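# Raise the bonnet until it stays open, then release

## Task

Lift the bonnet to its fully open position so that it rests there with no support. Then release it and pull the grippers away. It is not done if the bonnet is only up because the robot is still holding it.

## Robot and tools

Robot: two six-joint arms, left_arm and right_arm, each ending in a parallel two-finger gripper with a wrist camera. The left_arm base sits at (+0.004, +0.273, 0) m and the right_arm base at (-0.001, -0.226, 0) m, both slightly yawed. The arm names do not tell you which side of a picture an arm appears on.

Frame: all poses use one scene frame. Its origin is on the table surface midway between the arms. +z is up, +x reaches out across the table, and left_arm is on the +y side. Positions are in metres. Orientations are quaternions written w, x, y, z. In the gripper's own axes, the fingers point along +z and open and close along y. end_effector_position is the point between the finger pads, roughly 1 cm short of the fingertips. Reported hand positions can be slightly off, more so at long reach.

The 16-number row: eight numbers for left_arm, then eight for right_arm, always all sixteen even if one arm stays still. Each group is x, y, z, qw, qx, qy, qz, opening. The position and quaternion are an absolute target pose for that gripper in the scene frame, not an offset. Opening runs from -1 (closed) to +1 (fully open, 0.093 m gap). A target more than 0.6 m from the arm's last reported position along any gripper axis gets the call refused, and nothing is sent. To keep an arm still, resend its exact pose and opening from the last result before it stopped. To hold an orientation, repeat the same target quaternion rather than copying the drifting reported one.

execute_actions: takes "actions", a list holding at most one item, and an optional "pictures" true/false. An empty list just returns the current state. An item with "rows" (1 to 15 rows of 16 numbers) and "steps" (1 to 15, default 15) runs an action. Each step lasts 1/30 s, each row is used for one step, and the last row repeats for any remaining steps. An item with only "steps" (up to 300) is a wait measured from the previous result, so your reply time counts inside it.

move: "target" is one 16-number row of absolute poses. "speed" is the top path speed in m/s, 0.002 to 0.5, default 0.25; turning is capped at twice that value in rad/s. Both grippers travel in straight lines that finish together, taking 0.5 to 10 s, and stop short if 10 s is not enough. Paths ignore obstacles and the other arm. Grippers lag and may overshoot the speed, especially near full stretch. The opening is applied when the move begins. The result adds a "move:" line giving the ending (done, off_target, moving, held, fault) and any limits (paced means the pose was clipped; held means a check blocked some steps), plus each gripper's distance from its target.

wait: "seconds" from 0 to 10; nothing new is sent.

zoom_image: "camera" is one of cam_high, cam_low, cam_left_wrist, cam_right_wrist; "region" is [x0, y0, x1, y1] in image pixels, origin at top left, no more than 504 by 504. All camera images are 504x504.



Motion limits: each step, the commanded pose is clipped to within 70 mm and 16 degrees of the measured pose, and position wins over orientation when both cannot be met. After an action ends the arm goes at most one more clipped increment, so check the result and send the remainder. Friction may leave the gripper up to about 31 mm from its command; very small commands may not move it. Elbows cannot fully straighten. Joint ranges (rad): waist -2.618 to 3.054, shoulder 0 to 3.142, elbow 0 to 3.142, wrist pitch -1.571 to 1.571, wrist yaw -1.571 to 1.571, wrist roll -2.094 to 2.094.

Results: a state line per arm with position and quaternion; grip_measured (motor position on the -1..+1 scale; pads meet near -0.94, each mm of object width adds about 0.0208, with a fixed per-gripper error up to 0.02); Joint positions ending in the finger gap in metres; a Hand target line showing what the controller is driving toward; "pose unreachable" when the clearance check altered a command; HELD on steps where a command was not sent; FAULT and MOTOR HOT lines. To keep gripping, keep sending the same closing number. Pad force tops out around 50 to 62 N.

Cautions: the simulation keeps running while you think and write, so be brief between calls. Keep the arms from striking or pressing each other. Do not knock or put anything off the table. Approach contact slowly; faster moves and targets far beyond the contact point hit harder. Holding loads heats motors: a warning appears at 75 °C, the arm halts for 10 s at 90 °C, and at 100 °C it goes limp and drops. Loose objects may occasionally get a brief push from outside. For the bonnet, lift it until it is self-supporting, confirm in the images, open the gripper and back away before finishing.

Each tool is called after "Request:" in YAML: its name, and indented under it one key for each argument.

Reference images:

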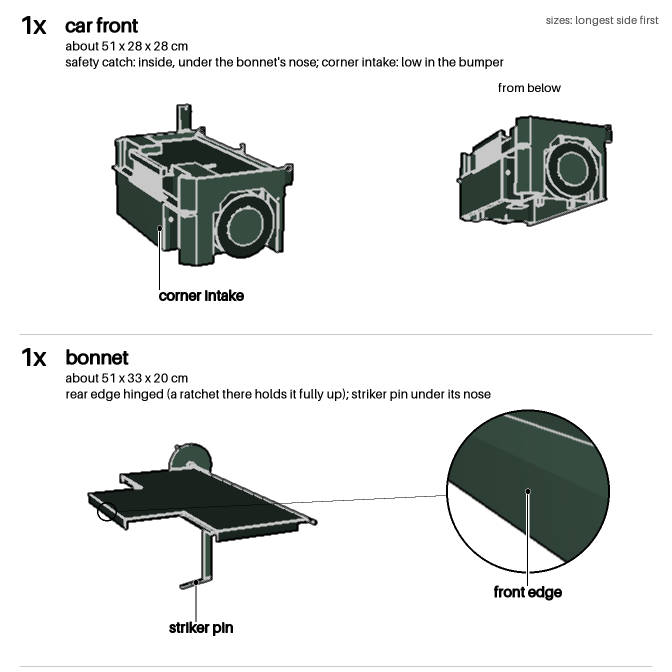

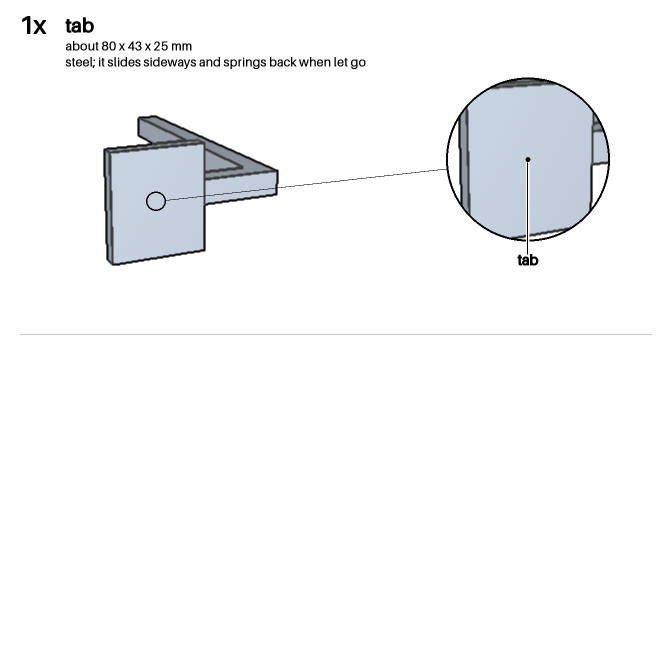

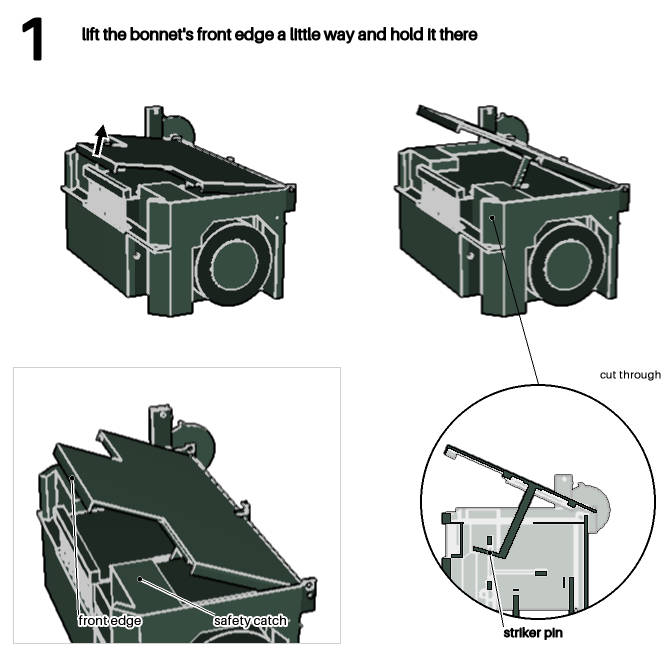

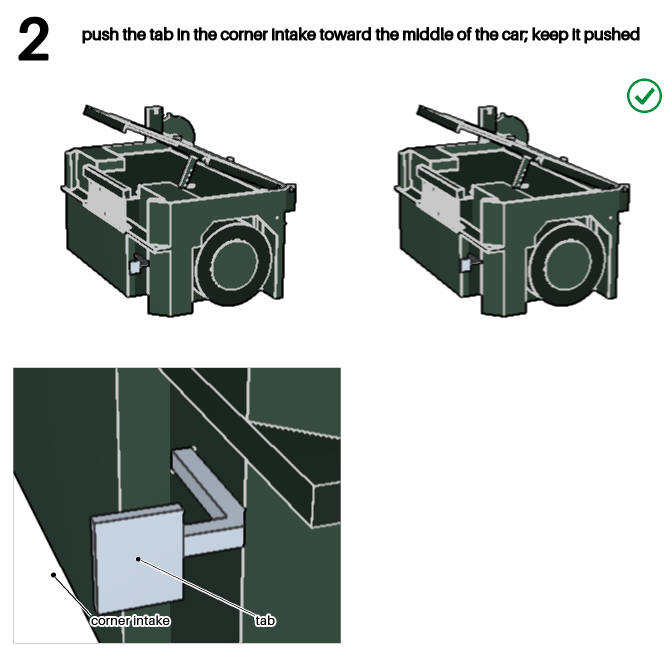

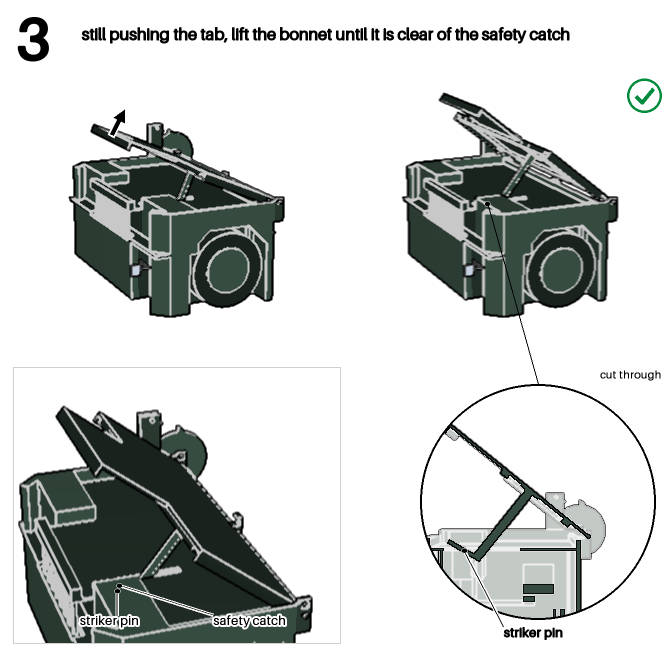

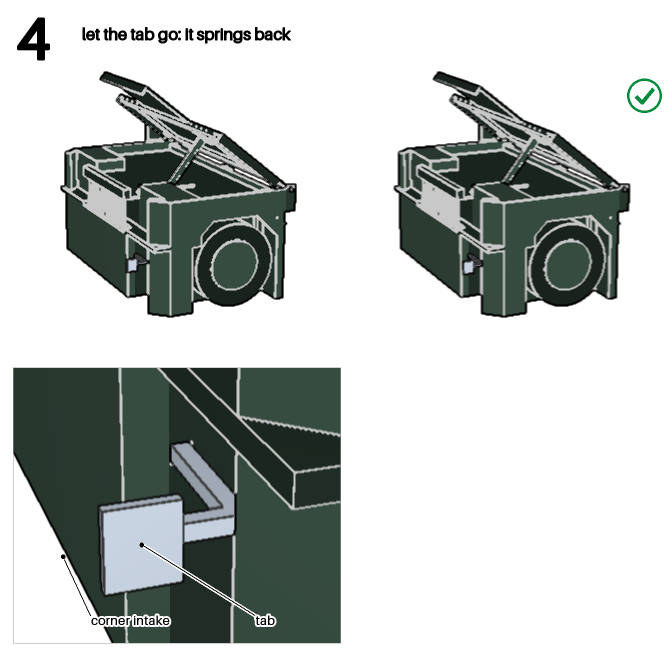

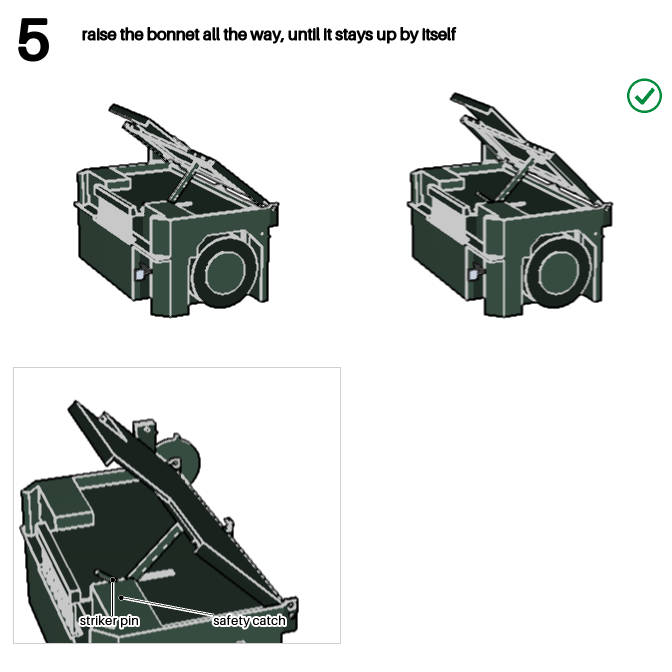

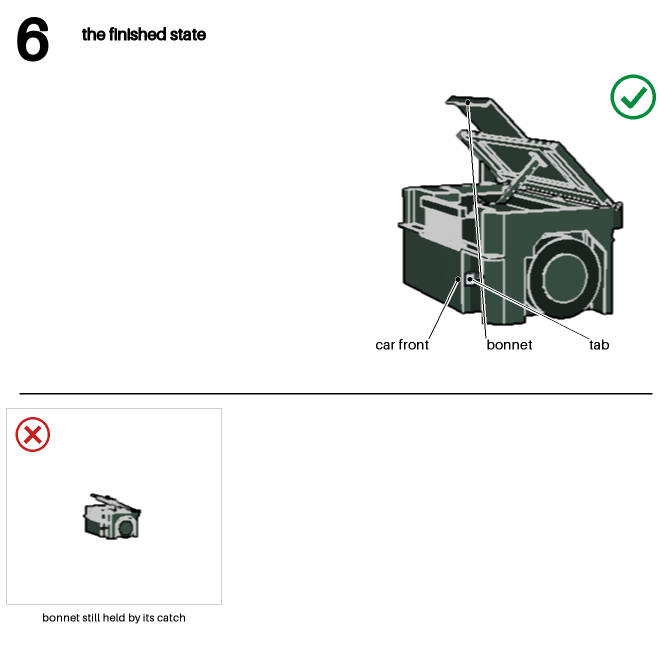

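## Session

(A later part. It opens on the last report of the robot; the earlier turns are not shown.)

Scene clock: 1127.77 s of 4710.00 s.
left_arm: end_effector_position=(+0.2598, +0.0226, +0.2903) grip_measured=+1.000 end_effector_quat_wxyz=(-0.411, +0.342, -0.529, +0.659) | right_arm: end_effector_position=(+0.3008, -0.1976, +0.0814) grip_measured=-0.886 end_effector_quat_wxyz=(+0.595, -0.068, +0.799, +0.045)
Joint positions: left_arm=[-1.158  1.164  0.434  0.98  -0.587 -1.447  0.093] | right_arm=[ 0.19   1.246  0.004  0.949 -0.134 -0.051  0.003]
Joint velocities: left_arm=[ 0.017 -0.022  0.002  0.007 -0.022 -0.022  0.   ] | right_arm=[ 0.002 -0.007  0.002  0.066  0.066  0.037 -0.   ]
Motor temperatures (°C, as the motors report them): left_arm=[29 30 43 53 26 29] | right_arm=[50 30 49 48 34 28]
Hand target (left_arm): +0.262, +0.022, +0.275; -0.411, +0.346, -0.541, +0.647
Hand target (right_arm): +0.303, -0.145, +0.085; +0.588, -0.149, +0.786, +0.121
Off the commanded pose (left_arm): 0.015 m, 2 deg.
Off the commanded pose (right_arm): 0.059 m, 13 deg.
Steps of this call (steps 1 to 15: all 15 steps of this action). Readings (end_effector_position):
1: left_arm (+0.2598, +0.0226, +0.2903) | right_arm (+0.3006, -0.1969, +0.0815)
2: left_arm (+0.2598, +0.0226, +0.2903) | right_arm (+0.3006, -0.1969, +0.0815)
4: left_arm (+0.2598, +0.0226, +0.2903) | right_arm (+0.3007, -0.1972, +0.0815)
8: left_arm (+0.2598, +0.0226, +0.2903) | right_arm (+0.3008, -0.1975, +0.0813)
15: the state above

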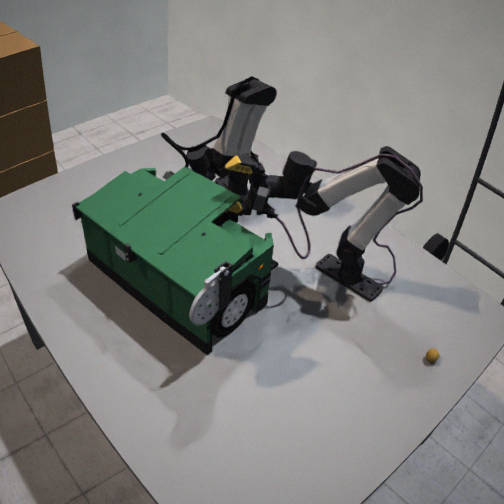

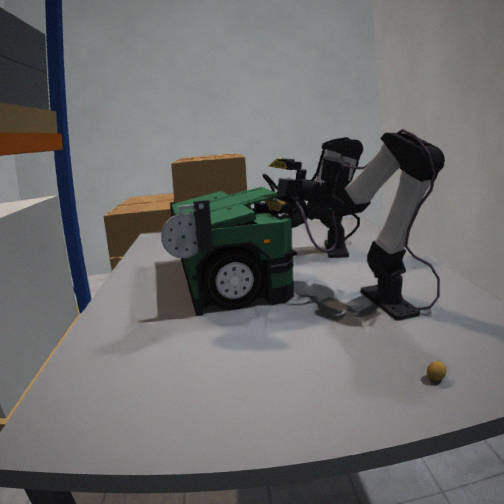

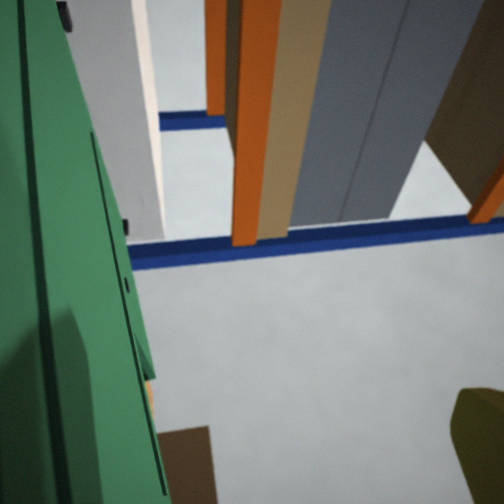

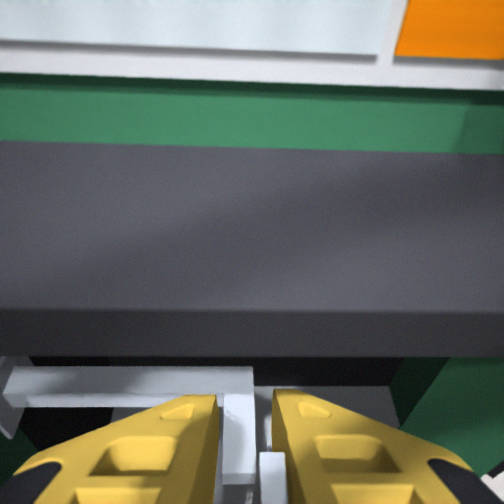

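Request:
execute_actions:
  actions:
    - {"rows":[[0.262,0.022,0.36,0.453,-0.289,0.453,-0.711,1,0.31,-0.15,0.082,0.59,-0.15,0.78,0.12,-1]],"steps":15}

Request:
execute_actions:
  actions:
    - {"rows":[[0.262,0.022,0.36,0.453,-0.289,0.453,-0.711,1,0.31,-0.15,0.082,0.59,-0.15,0.78,0.12,-1]],"steps":15}

Scene clock: 1134.07 s of 4710.00 s.
left_arm: end_effector_position=(+0.2614, +0.0171, +0.2955) grip_measured=+1.000 end_effector_quat_wxyz=(-0.442, +0.299, -0.544, +0.647) | right_arm: end_effector_position=(+0.3001, -0.1979, +0.0814) grip_measured=-0.886 end_effector_quat_wxyz=(+0.595, -0.072, +0.799, +0.050)
Joint positions: left_arm=[-1.143  1.183  0.444  1.009 -0.538 -1.332  0.093] | right_arm=[ 0.172  1.243  0.003  0.945 -0.164 -0.056  0.003]
Joint velocities: left_arm=[-0.002  0.012 -0.002 -0.022  0.051  0.022  0.   ] | right_arm=[ 0.002  0.017 -0.007  0.066  0.081 -0.051 -0.001]
Motor temperatures (°C, as the motors report them): left_arm=[29 30 43 53 26 29] | right_arm=[51 30 50 48 34 28]
Hand target (left_arm): +0.257, +0.029, +0.356; -0.452, +0.290, -0.457, +0.709
Hand target (right_arm): +0.302, -0.154, +0.084; +0.588, -0.149, +0.786, +0.119
Off the commanded pose (left_arm): 0.065 m, 13 deg.
Off the commanded pose (right_arm): 0.049 m, 12 deg.
Steps of this call (steps 1 to 90: nothing new was sent; then 2.80 s passed at rest; steps 91 to 105: all 15 steps of this action). Readings (end_effector_position):
91: left_arm (+0.2598, +0.0225, +0.2945) | right_arm (+0.3005, -0.1981, +0.0813)
92: left_arm (+0.2603, +0.0216, +0.2966) | right_arm (+0.3003, -0.1980, +0.0813)
94: left_arm (+0.2605, +0.0201, +0.2962) | right_arm (+0.3002, -0.1980, +0.0813)
98: left_arm (+0.2610, +0.0181, +0.2957) | right_arm (+0.3002, -0.1980, +0.0814)
105: the state above

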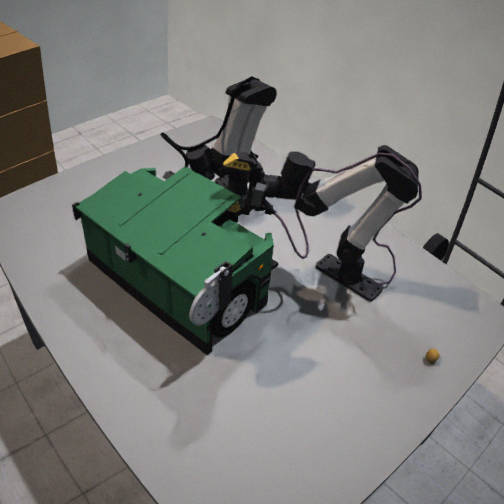

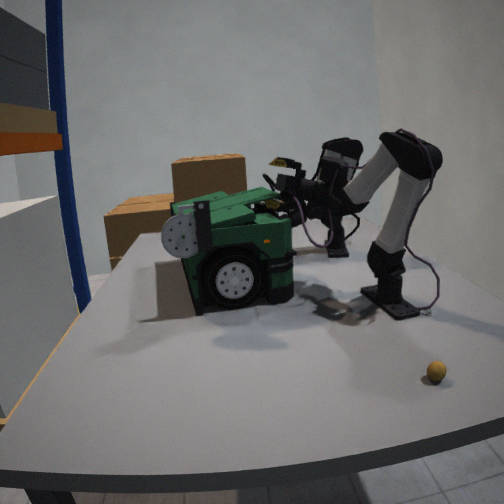

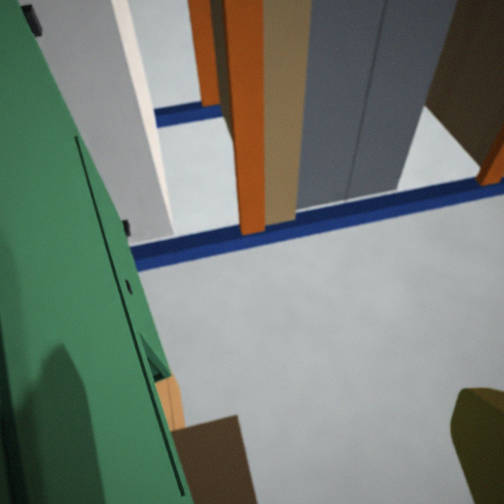

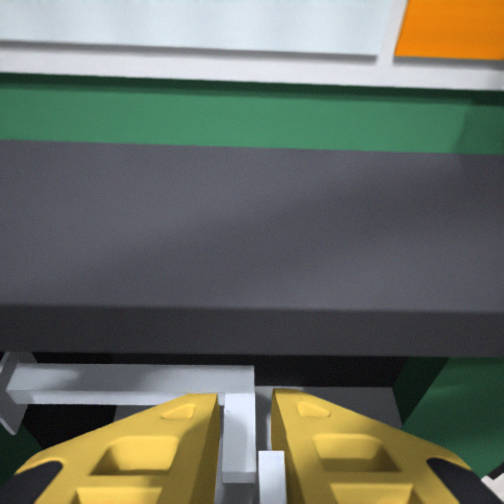

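Scene clock: 1134.57 s of 4710.00 s.
left_arm: end_effector_position=(+0.2615, +0.0169, +0.2955) grip_measured=+1.000 end_effector_quat_wxyz=(-0.443, +0.297, -0.545, +0.647) | right_arm: end_effector_position=(+0.3001, -0.1979, +0.0814) grip_measured=-0.886 end_effector_quat_wxyz=(+0.595, -0.072, +0.799, +0.050)
Joint positions: left_arm=[-1.142  1.184  0.444  1.01  -0.536 -1.328  0.093] | right_arm=[ 0.172  1.243  0.003  0.945 -0.164 -0.056  0.003]
Joint velocities: left_arm=[-0.017 -0.002 -0.007  0.022  0.037 -0.022  0.   ] | right_arm=[-0.007 -0.002  0.012 -0.066 -0.007  0.066  0.001]
Motor temperatures (°C, as the motors report them): left_arm=[29 30 43 53 26 29] | right_arm=[51 30 50 48 34 28]
Hand target (left_arm): +0.257, +0.029, +0.356; -0.452, +0.290, -0.457, +0.709
Hand target (right_arm): +0.302, -0.154, +0.084; +0.588, -0.148, +0.786, +0.119
Off the commanded pose (left_arm): 0.065 m, 13 deg.
Off the commanded pose (right_arm): 0.049 m, 12 deg.
Steps of this call (steps 1 to 15: all 15 steps of this action). Readings (end_effector_position):
1: left_arm (+0.2614, +0.0171, +0.2955) | right_arm (+0.3001, -0.1979, +0.0814)
2: left_arm (+0.2614, +0.0170, +0.2954) | right_arm (+0.3001, -0.1979, +0.0814)
4: left_arm (+0.2614, +0.0169, +0.2954) | right_arm (+0.3001, -0.1979, +0.0814)
8: left_arm (+0.2615, +0.0169, +0.2955) | right_arm (+0.3001, -0.1979, +0.0814)
15: the state above

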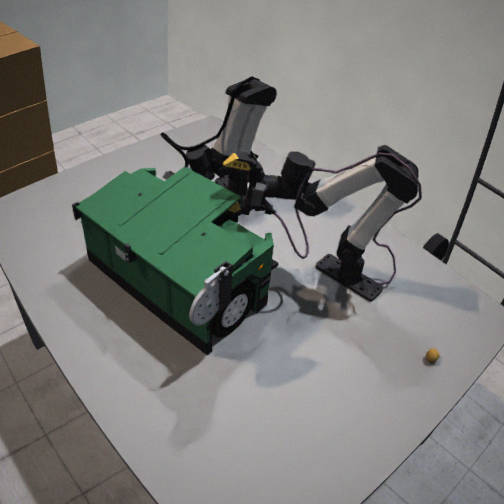

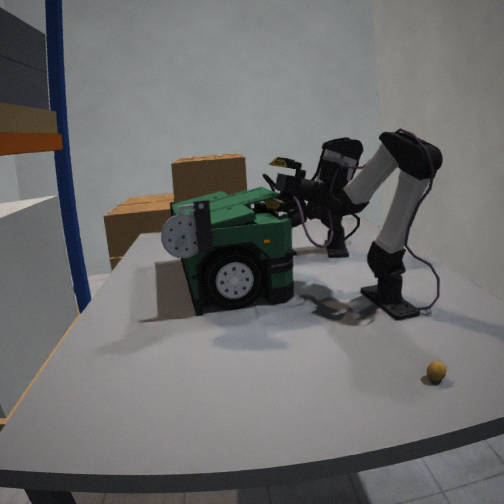

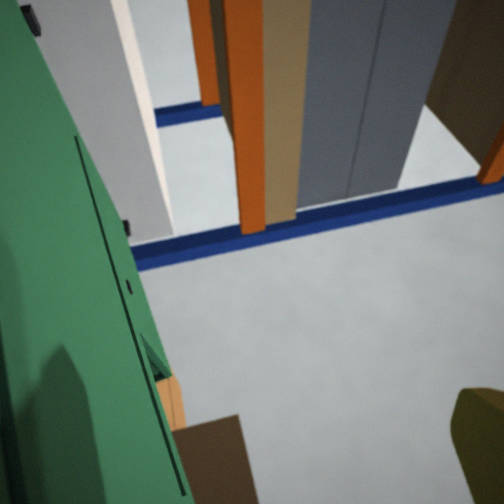

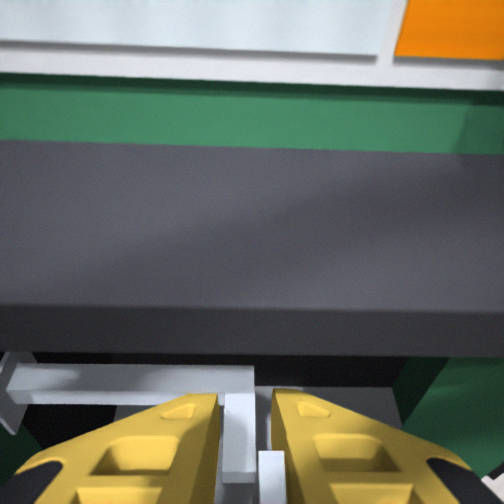

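Request:
execute_actions:
  actions:
    - {"rows":[[0.262,0.022,0.36,0.453,-0.289,0.453,-0.711,1,0.30,-0.198,0.082,0.595,-0.072,0.799,0.05,-0.45]],"steps":15}

Request:
execute_actions:
  actions:
    - {"rows":[[0.262,0.022,0.36,0.453,-0.289,0.453,-0.711,1,0.30,-0.198,0.082,0.595,-0.072,0.799,0.05,-0.45]],"steps":15}

Scene clock: 1144.80 s of 4710.00 s.
left_arm: end_effector_position=(+0.2615, +0.0167, +0.2950) grip_measured=+1.000 end_effector_quat_wxyz=(-0.444, +0.297, -0.546, +0.646) | right_arm: end_effector_position=(+0.2988, -0.2052, +0.0818) grip_measured=-0.453 end_effector_quat_wxyz=(+0.594, -0.062, +0.801, +0.041)
Joint positions: left_arm=[-1.142  1.185  0.444  1.01  -0.536 -1.328  0.093] | right_arm=[ 0.152  1.21   0.001  0.91  -0.157 -0.056  0.023]
Joint velocities: left_arm=[-0.017  0.007 -0.002  0.007  0.037  0.007  0.   ] | right_arm=[-0.002  0.012  0.007  0.022 -0.007 -0.007  0.   ]
Motor temperatures (°C, as the motors report them): left_arm=[29 30 46 59 26 29] | right_arm=[50 30 50 49 35 28]
Hand target (left_arm): +0.257, +0.029, +0.356; -0.452, +0.290, -0.457, +0.709
Hand target (right_arm): +0.300, -0.198, +0.082; +0.595, -0.072, +0.799, +0.050
Off the commanded pose (left_arm): 0.065 m, 13 deg.
Off the commanded pose (right_arm): 0.007 m, 2 deg.
Steps of this call (steps 1 to 90: nothing new was sent; then 6.73 s passed at rest; steps 91 to 105: all 15 steps of this action). Readings (end_effector_position):
91: left_arm (+0.2615, +0.0169, +0.2955) | right_arm (+0.2995, -0.2004, +0.0817)
92: left_arm (+0.2615, +0.0168, +0.2952) | right_arm (+0.2990, -0.2037, +0.0818)
94: left_arm (+0.2615, +0.0167, +0.2950) | right_arm (+0.2989, -0.2051, +0.0818)
98: left_arm (+0.2615, +0.0167, +0.2950) | right_arm (+0.2988, -0.2052, +0.0818)
105: the state above

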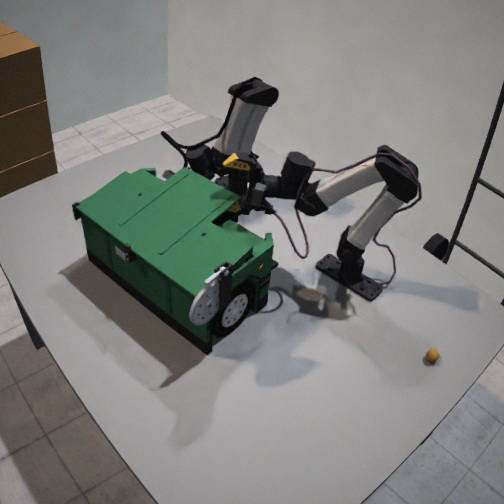

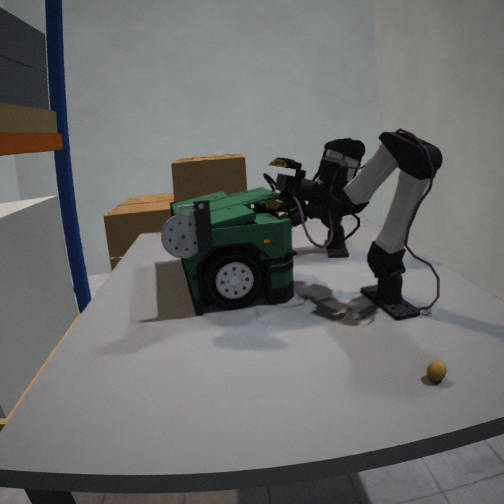

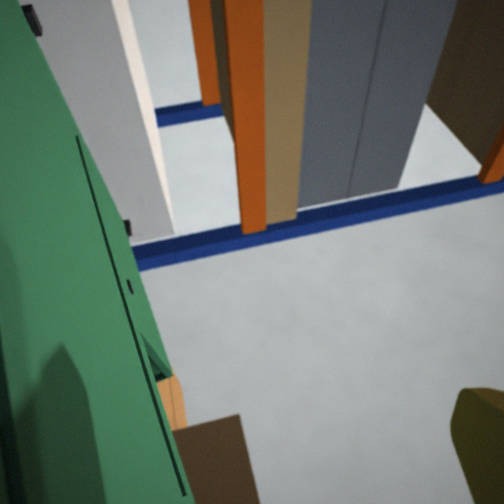

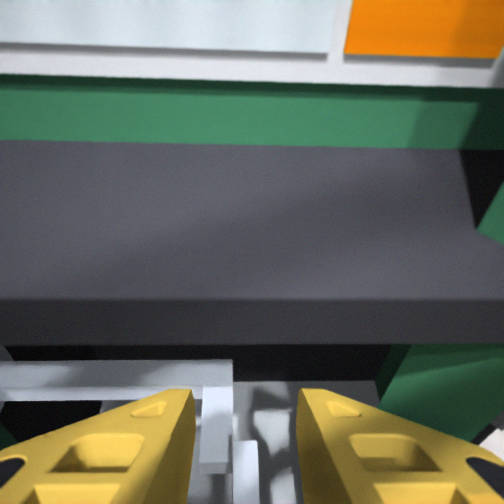

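Scene clock: 1145.30 s of 4710.00 s.
left_arm: end_effector_position=(+0.2615, +0.0167, +0.2950) grip_measured=+1.000 end_effector_quat_wxyz=(-0.444, +0.297, -0.546, +0.646) | right_arm: end_effector_position=(+0.2988, -0.2052, +0.0818) grip_measured=-0.453 end_effector_quat_wxyz=(+0.594, -0.062, +0.801, +0.041)
Joint positions: left_arm=[-1.142  1.185  0.444  1.01  -0.536 -1.328  0.093] | right_arm=[ 0.152  1.21   0.001  0.91  -0.157 -0.056  0.023]
Joint velocities: left_arm=[ 0.002 -0.012 -0.017  0.022  0.051  0.037  0.   ] | right_arm=[-0.012 -0.017 -0.002 -0.007 -0.066 -0.051 -0.   ]
Motor temperatures (°C, as the motors report them): left_arm=[29 30 46 60 26 29] | right_arm=[50 30 50 49 35 28]
Hand target (left_arm): +0.257, +0.029, +0.356; -0.452, +0.290, -0.457, +0.709
Hand target (right_arm): +0.300, -0.198, +0.082; +0.595, -0.072, +0.799, +0.050
Off the commanded pose (left_arm): 0.065 m, 13 deg.
Off the commanded pose (right_arm): 0.007 m, 2 deg.
Steps of this call (steps 1 to 15: all 15 steps of this action). Readings (end_effector_position):
1: left_arm (+0.2615, +0.0167, +0.2950) | right_arm (+0.2988, -0.2052, +0.0818)
2: left_arm (+0.2615, +0.0167, +0.2950) | right_arm (+0.2988, -0.2052, +0.0818)
4: left_arm (+0.2615, +0.0167, +0.2950) | right_arm (+0.2988, -0.2052, +0.0818)
8: left_arm (+0.2615, +0.0167, +0.2950) | right_arm (+0.2988, -0.2052, +0.0818)
15: the state above

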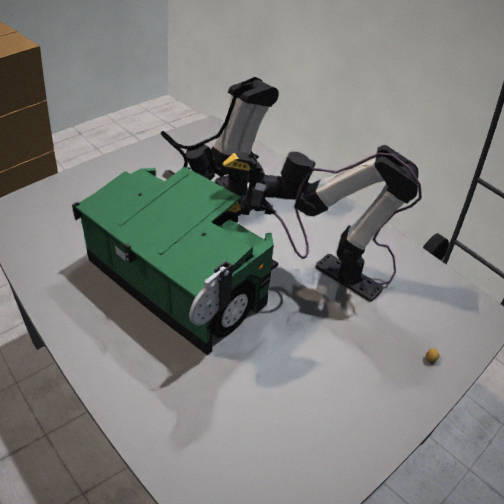

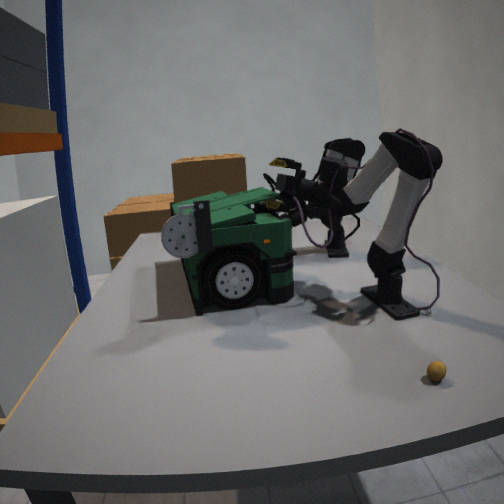

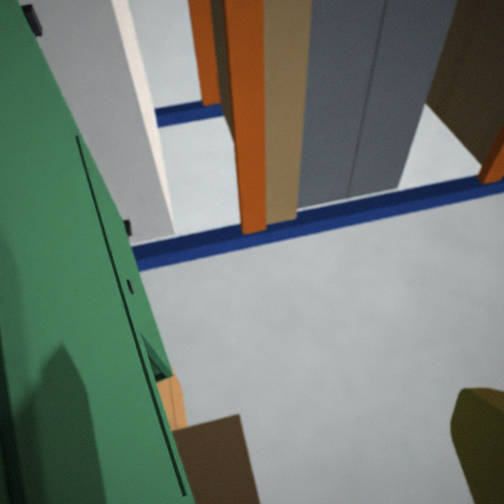

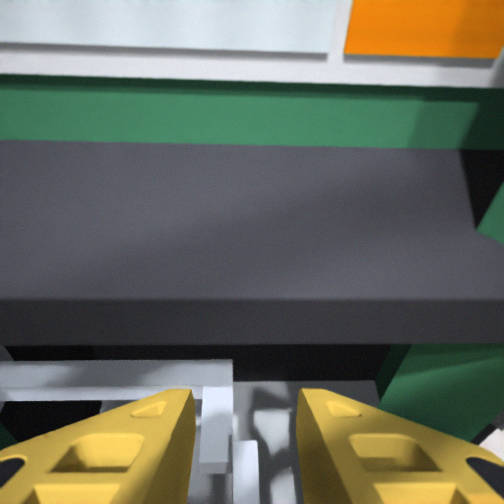

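Request:
execute_actions:
  actions:
    - {"rows":[[0.262,0.02,0.285,0.41,-0.345,0.54,-0.645,1,0.31,-0.205,0.082,0.575,-0.208,0.776,0.154,-0.5]],"steps":15}

Request:
execute_actions:
  actions:
    - {"rows":[[0.262,0.02,0.285,0.41,-0.345,0.54,-0.645,1,0.315,-0.205,0.082,0.559,-0.275,0.755,0.203,-0.5]],"steps":15}

Request:
execute_actions:
  actions:
    - {"rows":[[0.262,0.02,0.285,0.41,-0.345,0.54,-0.645,1,0.315,-0.205,0.082,0.559,-0.275,0.755,0.203,-0.5]],"steps":15}

Scene clock: 1156.77 s of 4710.00 s.
left_arm: end_effector_position=(+0.2638, +0.0220, +0.2904) grip_measured=+1.000 end_effector_quat_wxyz=(-0.420, +0.339, -0.532, +0.653) | right_arm: end_effector_position=(+0.2942, -0.1988, +0.0737) grip_measured=-0.500 end_effector_quat_wxyz=(+0.567, -0.198, +0.782, +0.165)
Joint positions: left_arm=[-1.147  1.179  0.443  0.983 -0.583 -1.427  0.093] | right_arm=[-0.162  1.37   0.109  0.807 -0.809 -0.305  0.021]
Joint velocities: left_arm=[ 0.002 -0.017 -0.012  0.022 -0.007 -0.037  0.   ] | right_arm=[-0.027 -0.012  0.076 -0.212 -0.168 -0.183 -0.001]
Motor temperatures (°C, as the motors report them): left_arm=[29 31 48 63 26 29] | right_arm=[48 30 49 49 34 28]
Hand target (left_arm): +0.262, +0.020, +0.285; -0.412, +0.346, -0.541, +0.647
Hand target (right_arm): +0.308, -0.205, +0.082; +0.573, -0.208, +0.778, +0.152
Off the commanded pose (left_arm): 0.006 m, 2 deg.
Off the commanded pose (right_arm): 0.019 m, 2 deg.
Steps of this call (steps 1 to 90: nothing new was sent; then 7.97 s passed at rest; steps 91 to 105: all 15 steps of this action). Readings (end_effector_position):
91: left_arm (+0.2620, +0.0167, +0.2917) | right_arm (+0.2986, -0.2081, +0.0819)
92: left_arm (+0.2623, +0.0168, +0.2893) | right_arm (+0.2983, -0.2124, +0.0814)
94: left_arm (+0.2629, +0.0187, +0.2895) | right_arm (+0.2963, -0.2124, +0.0814)
98: left_arm (+0.2636, +0.0211, +0.2901) | right_arm (+0.2929, -0.2116, +0.0807)
105: the state above

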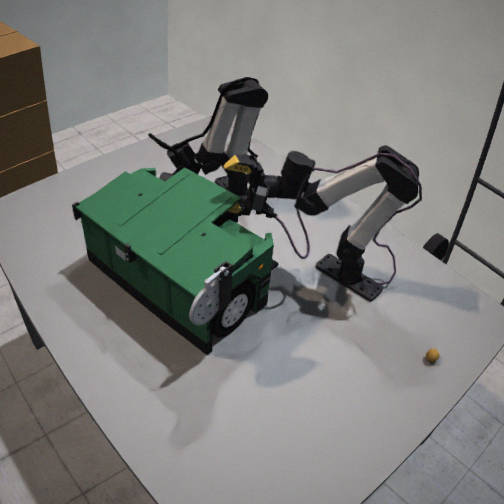

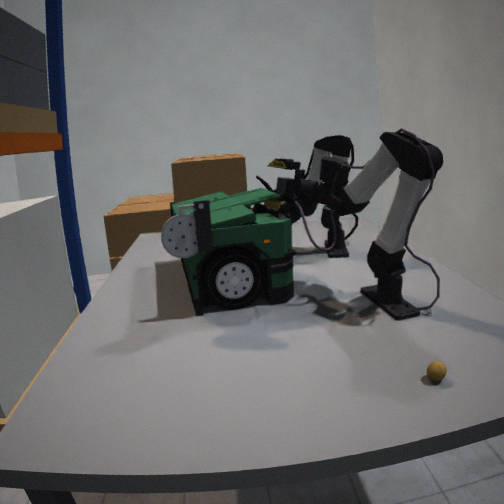

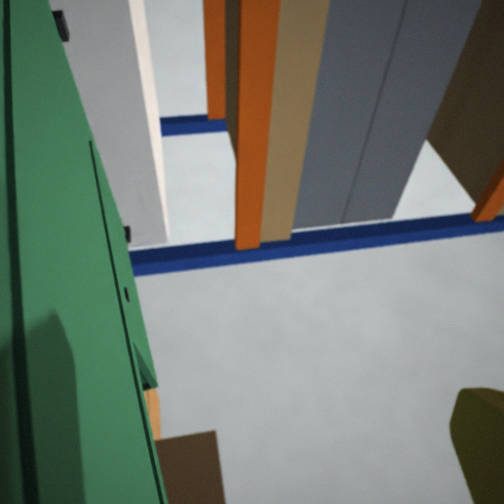

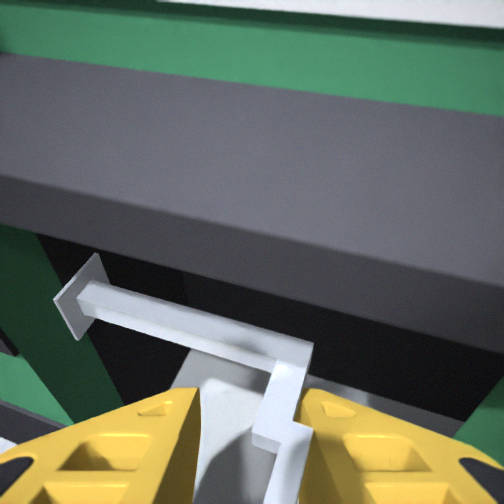

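Scene clock: 1157.27 s of 4710.00 s.
left_arm: end_effector_position=(+0.2639, +0.0227, +0.2907) grip_measured=+1.000 end_effector_quat_wxyz=(-0.419, +0.342, -0.529, +0.654) | right_arm: end_effector_position=(+0.2905, -0.1975, +0.0729) grip_measured=-0.501 end_effector_quat_wxyz=(+0.550, -0.265, +0.759, +0.227)
Joint positions: left_arm=[-1.147  1.177  0.443  0.983 -0.586 -1.435  0.093] | right_arm=[-0.26   1.448  0.232  0.567 -1.067 -0.53   0.021]
Joint velocities: left_arm=[ 0.002 -0.002 -0.022 -0.007 -0.022 -0.081  0.   ] | right_arm=[-0.017  0.002  0.042 -0.168 -0.125 -0.051 -0.   ]
Motor temperatures (°C, as the motors report them): left_arm=[29 31 48 63 26 29] | right_arm=[48 30 49 48 34 28]
Hand target (left_arm): +0.262, +0.020, +0.285; -0.412, +0.346, -0.541, +0.647
Hand target (right_arm): +0.312, -0.205, +0.084; +0.559, -0.275, +0.756, +0.202
Off the commanded pose (left_arm): 0.007 m, 2 deg.
Off the commanded pose (right_arm): 0.027 m, 3 deg.
Steps of this call (steps 1 to 15: all 15 steps of this action). Readings (end_effector_position):
1: left_arm (+0.2639, +0.0220, +0.2903) | right_arm (+0.2945, -0.1996, +0.0738)
2: left_arm (+0.2638, +0.0221, +0.2904) | right_arm (+0.2939, -0.1996, +0.0738)
4: left_arm (+0.2638, +0.0223, +0.2905) | right_arm (+0.2925, -0.1991, +0.0737)
8: left_arm (+0.2639, +0.0226, +0.2906) | right_arm (+0.2912, -0.1981, +0.0735)
15: the state above

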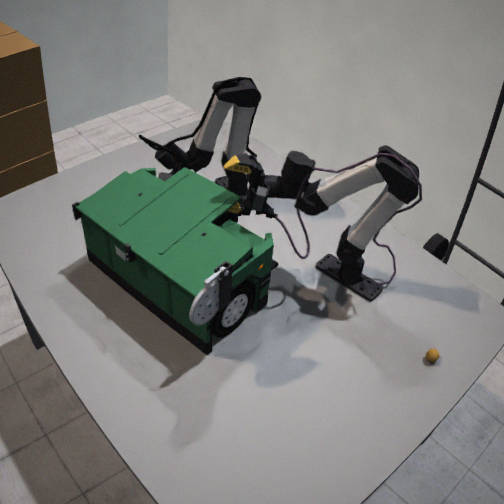

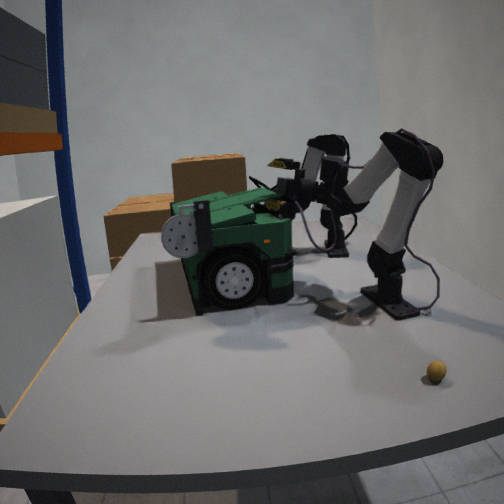

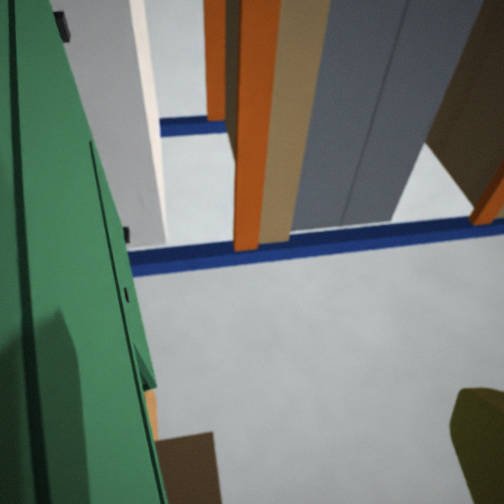

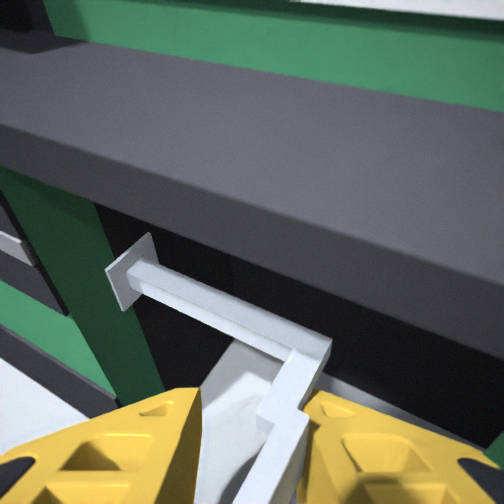

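Scene clock: 1157.77 s of 4710.00 s.
left_arm: end_effector_position=(+0.2640, +0.0228, +0.2907) grip_measured=+1.000 end_effector_quat_wxyz=(-0.418, +0.342, -0.529, +0.654) | right_arm: end_effector_position=(+0.2904, -0.1975, +0.0729) grip_measured=-0.501 end_effector_quat_wxyz=(+0.550, -0.267, +0.758, +0.227)
Joint positions: left_arm=[-1.147  1.177  0.443  0.983 -0.587 -1.435  0.093] | right_arm=[-0.262  1.448  0.236  0.556 -1.07  -0.539  0.021]
Joint velocities: left_arm=[-0.002  0.002  0.007 -0.081  0.007 -0.022  0.   ] | right_arm=[ 0.002 -0.007 -0.007  0.037  0.007 -0.022  0.001]
Motor temperatures (°C, as the motors report them): left_arm=[29 31 48 63 26 29] | right_arm=[48 30 49 48 34 28]
Hand target (left_arm): +0.262, +0.020, +0.285; -0.412, +0.346, -0.541, +0.647
Hand target (right_arm): +0.312, -0.205, +0.084; +0.560, -0.275, +0.755, +0.204
Off the commanded pose (left_arm): 0.007 m, 2 deg.
Off the commanded pose (right_arm): 0.027 m, 3 deg.
Steps of this call (steps 1 to 15: all 15 steps of this action). Readings (end_effector_position):
1: left_arm (+0.2639, +0.0227, +0.2907) | right_arm (+0.2905, -0.1976, +0.0730)
2: left_arm (+0.2639, +0.0227, +0.2907) | right_arm (+0.2904, -0.1976, +0.0729)
4: left_arm (+0.2639, +0.0227, +0.2907) | right_arm (+0.2904, -0.1975, +0.0729)
8: left_arm (+0.2640, +0.0228, +0.2907) | right_arm (+0.2904, -0.1976, +0.0729)
15: the state above

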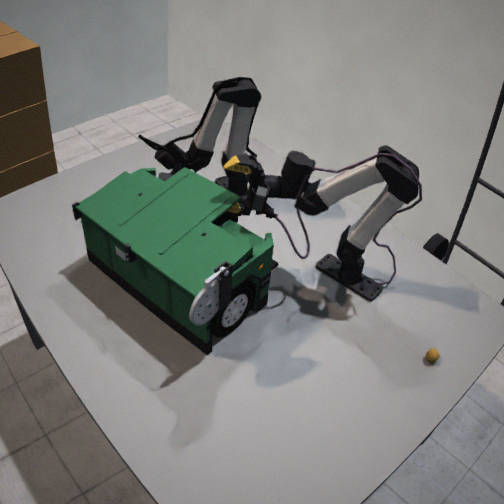

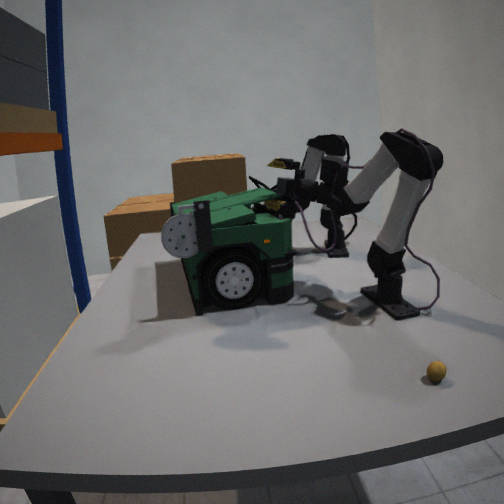

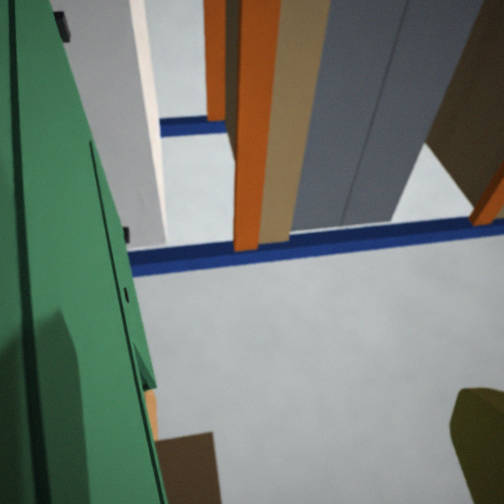

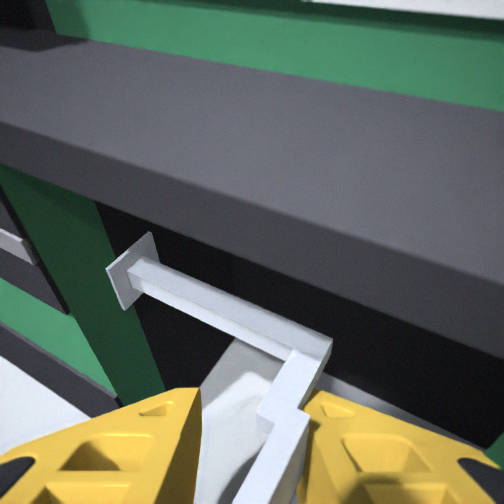

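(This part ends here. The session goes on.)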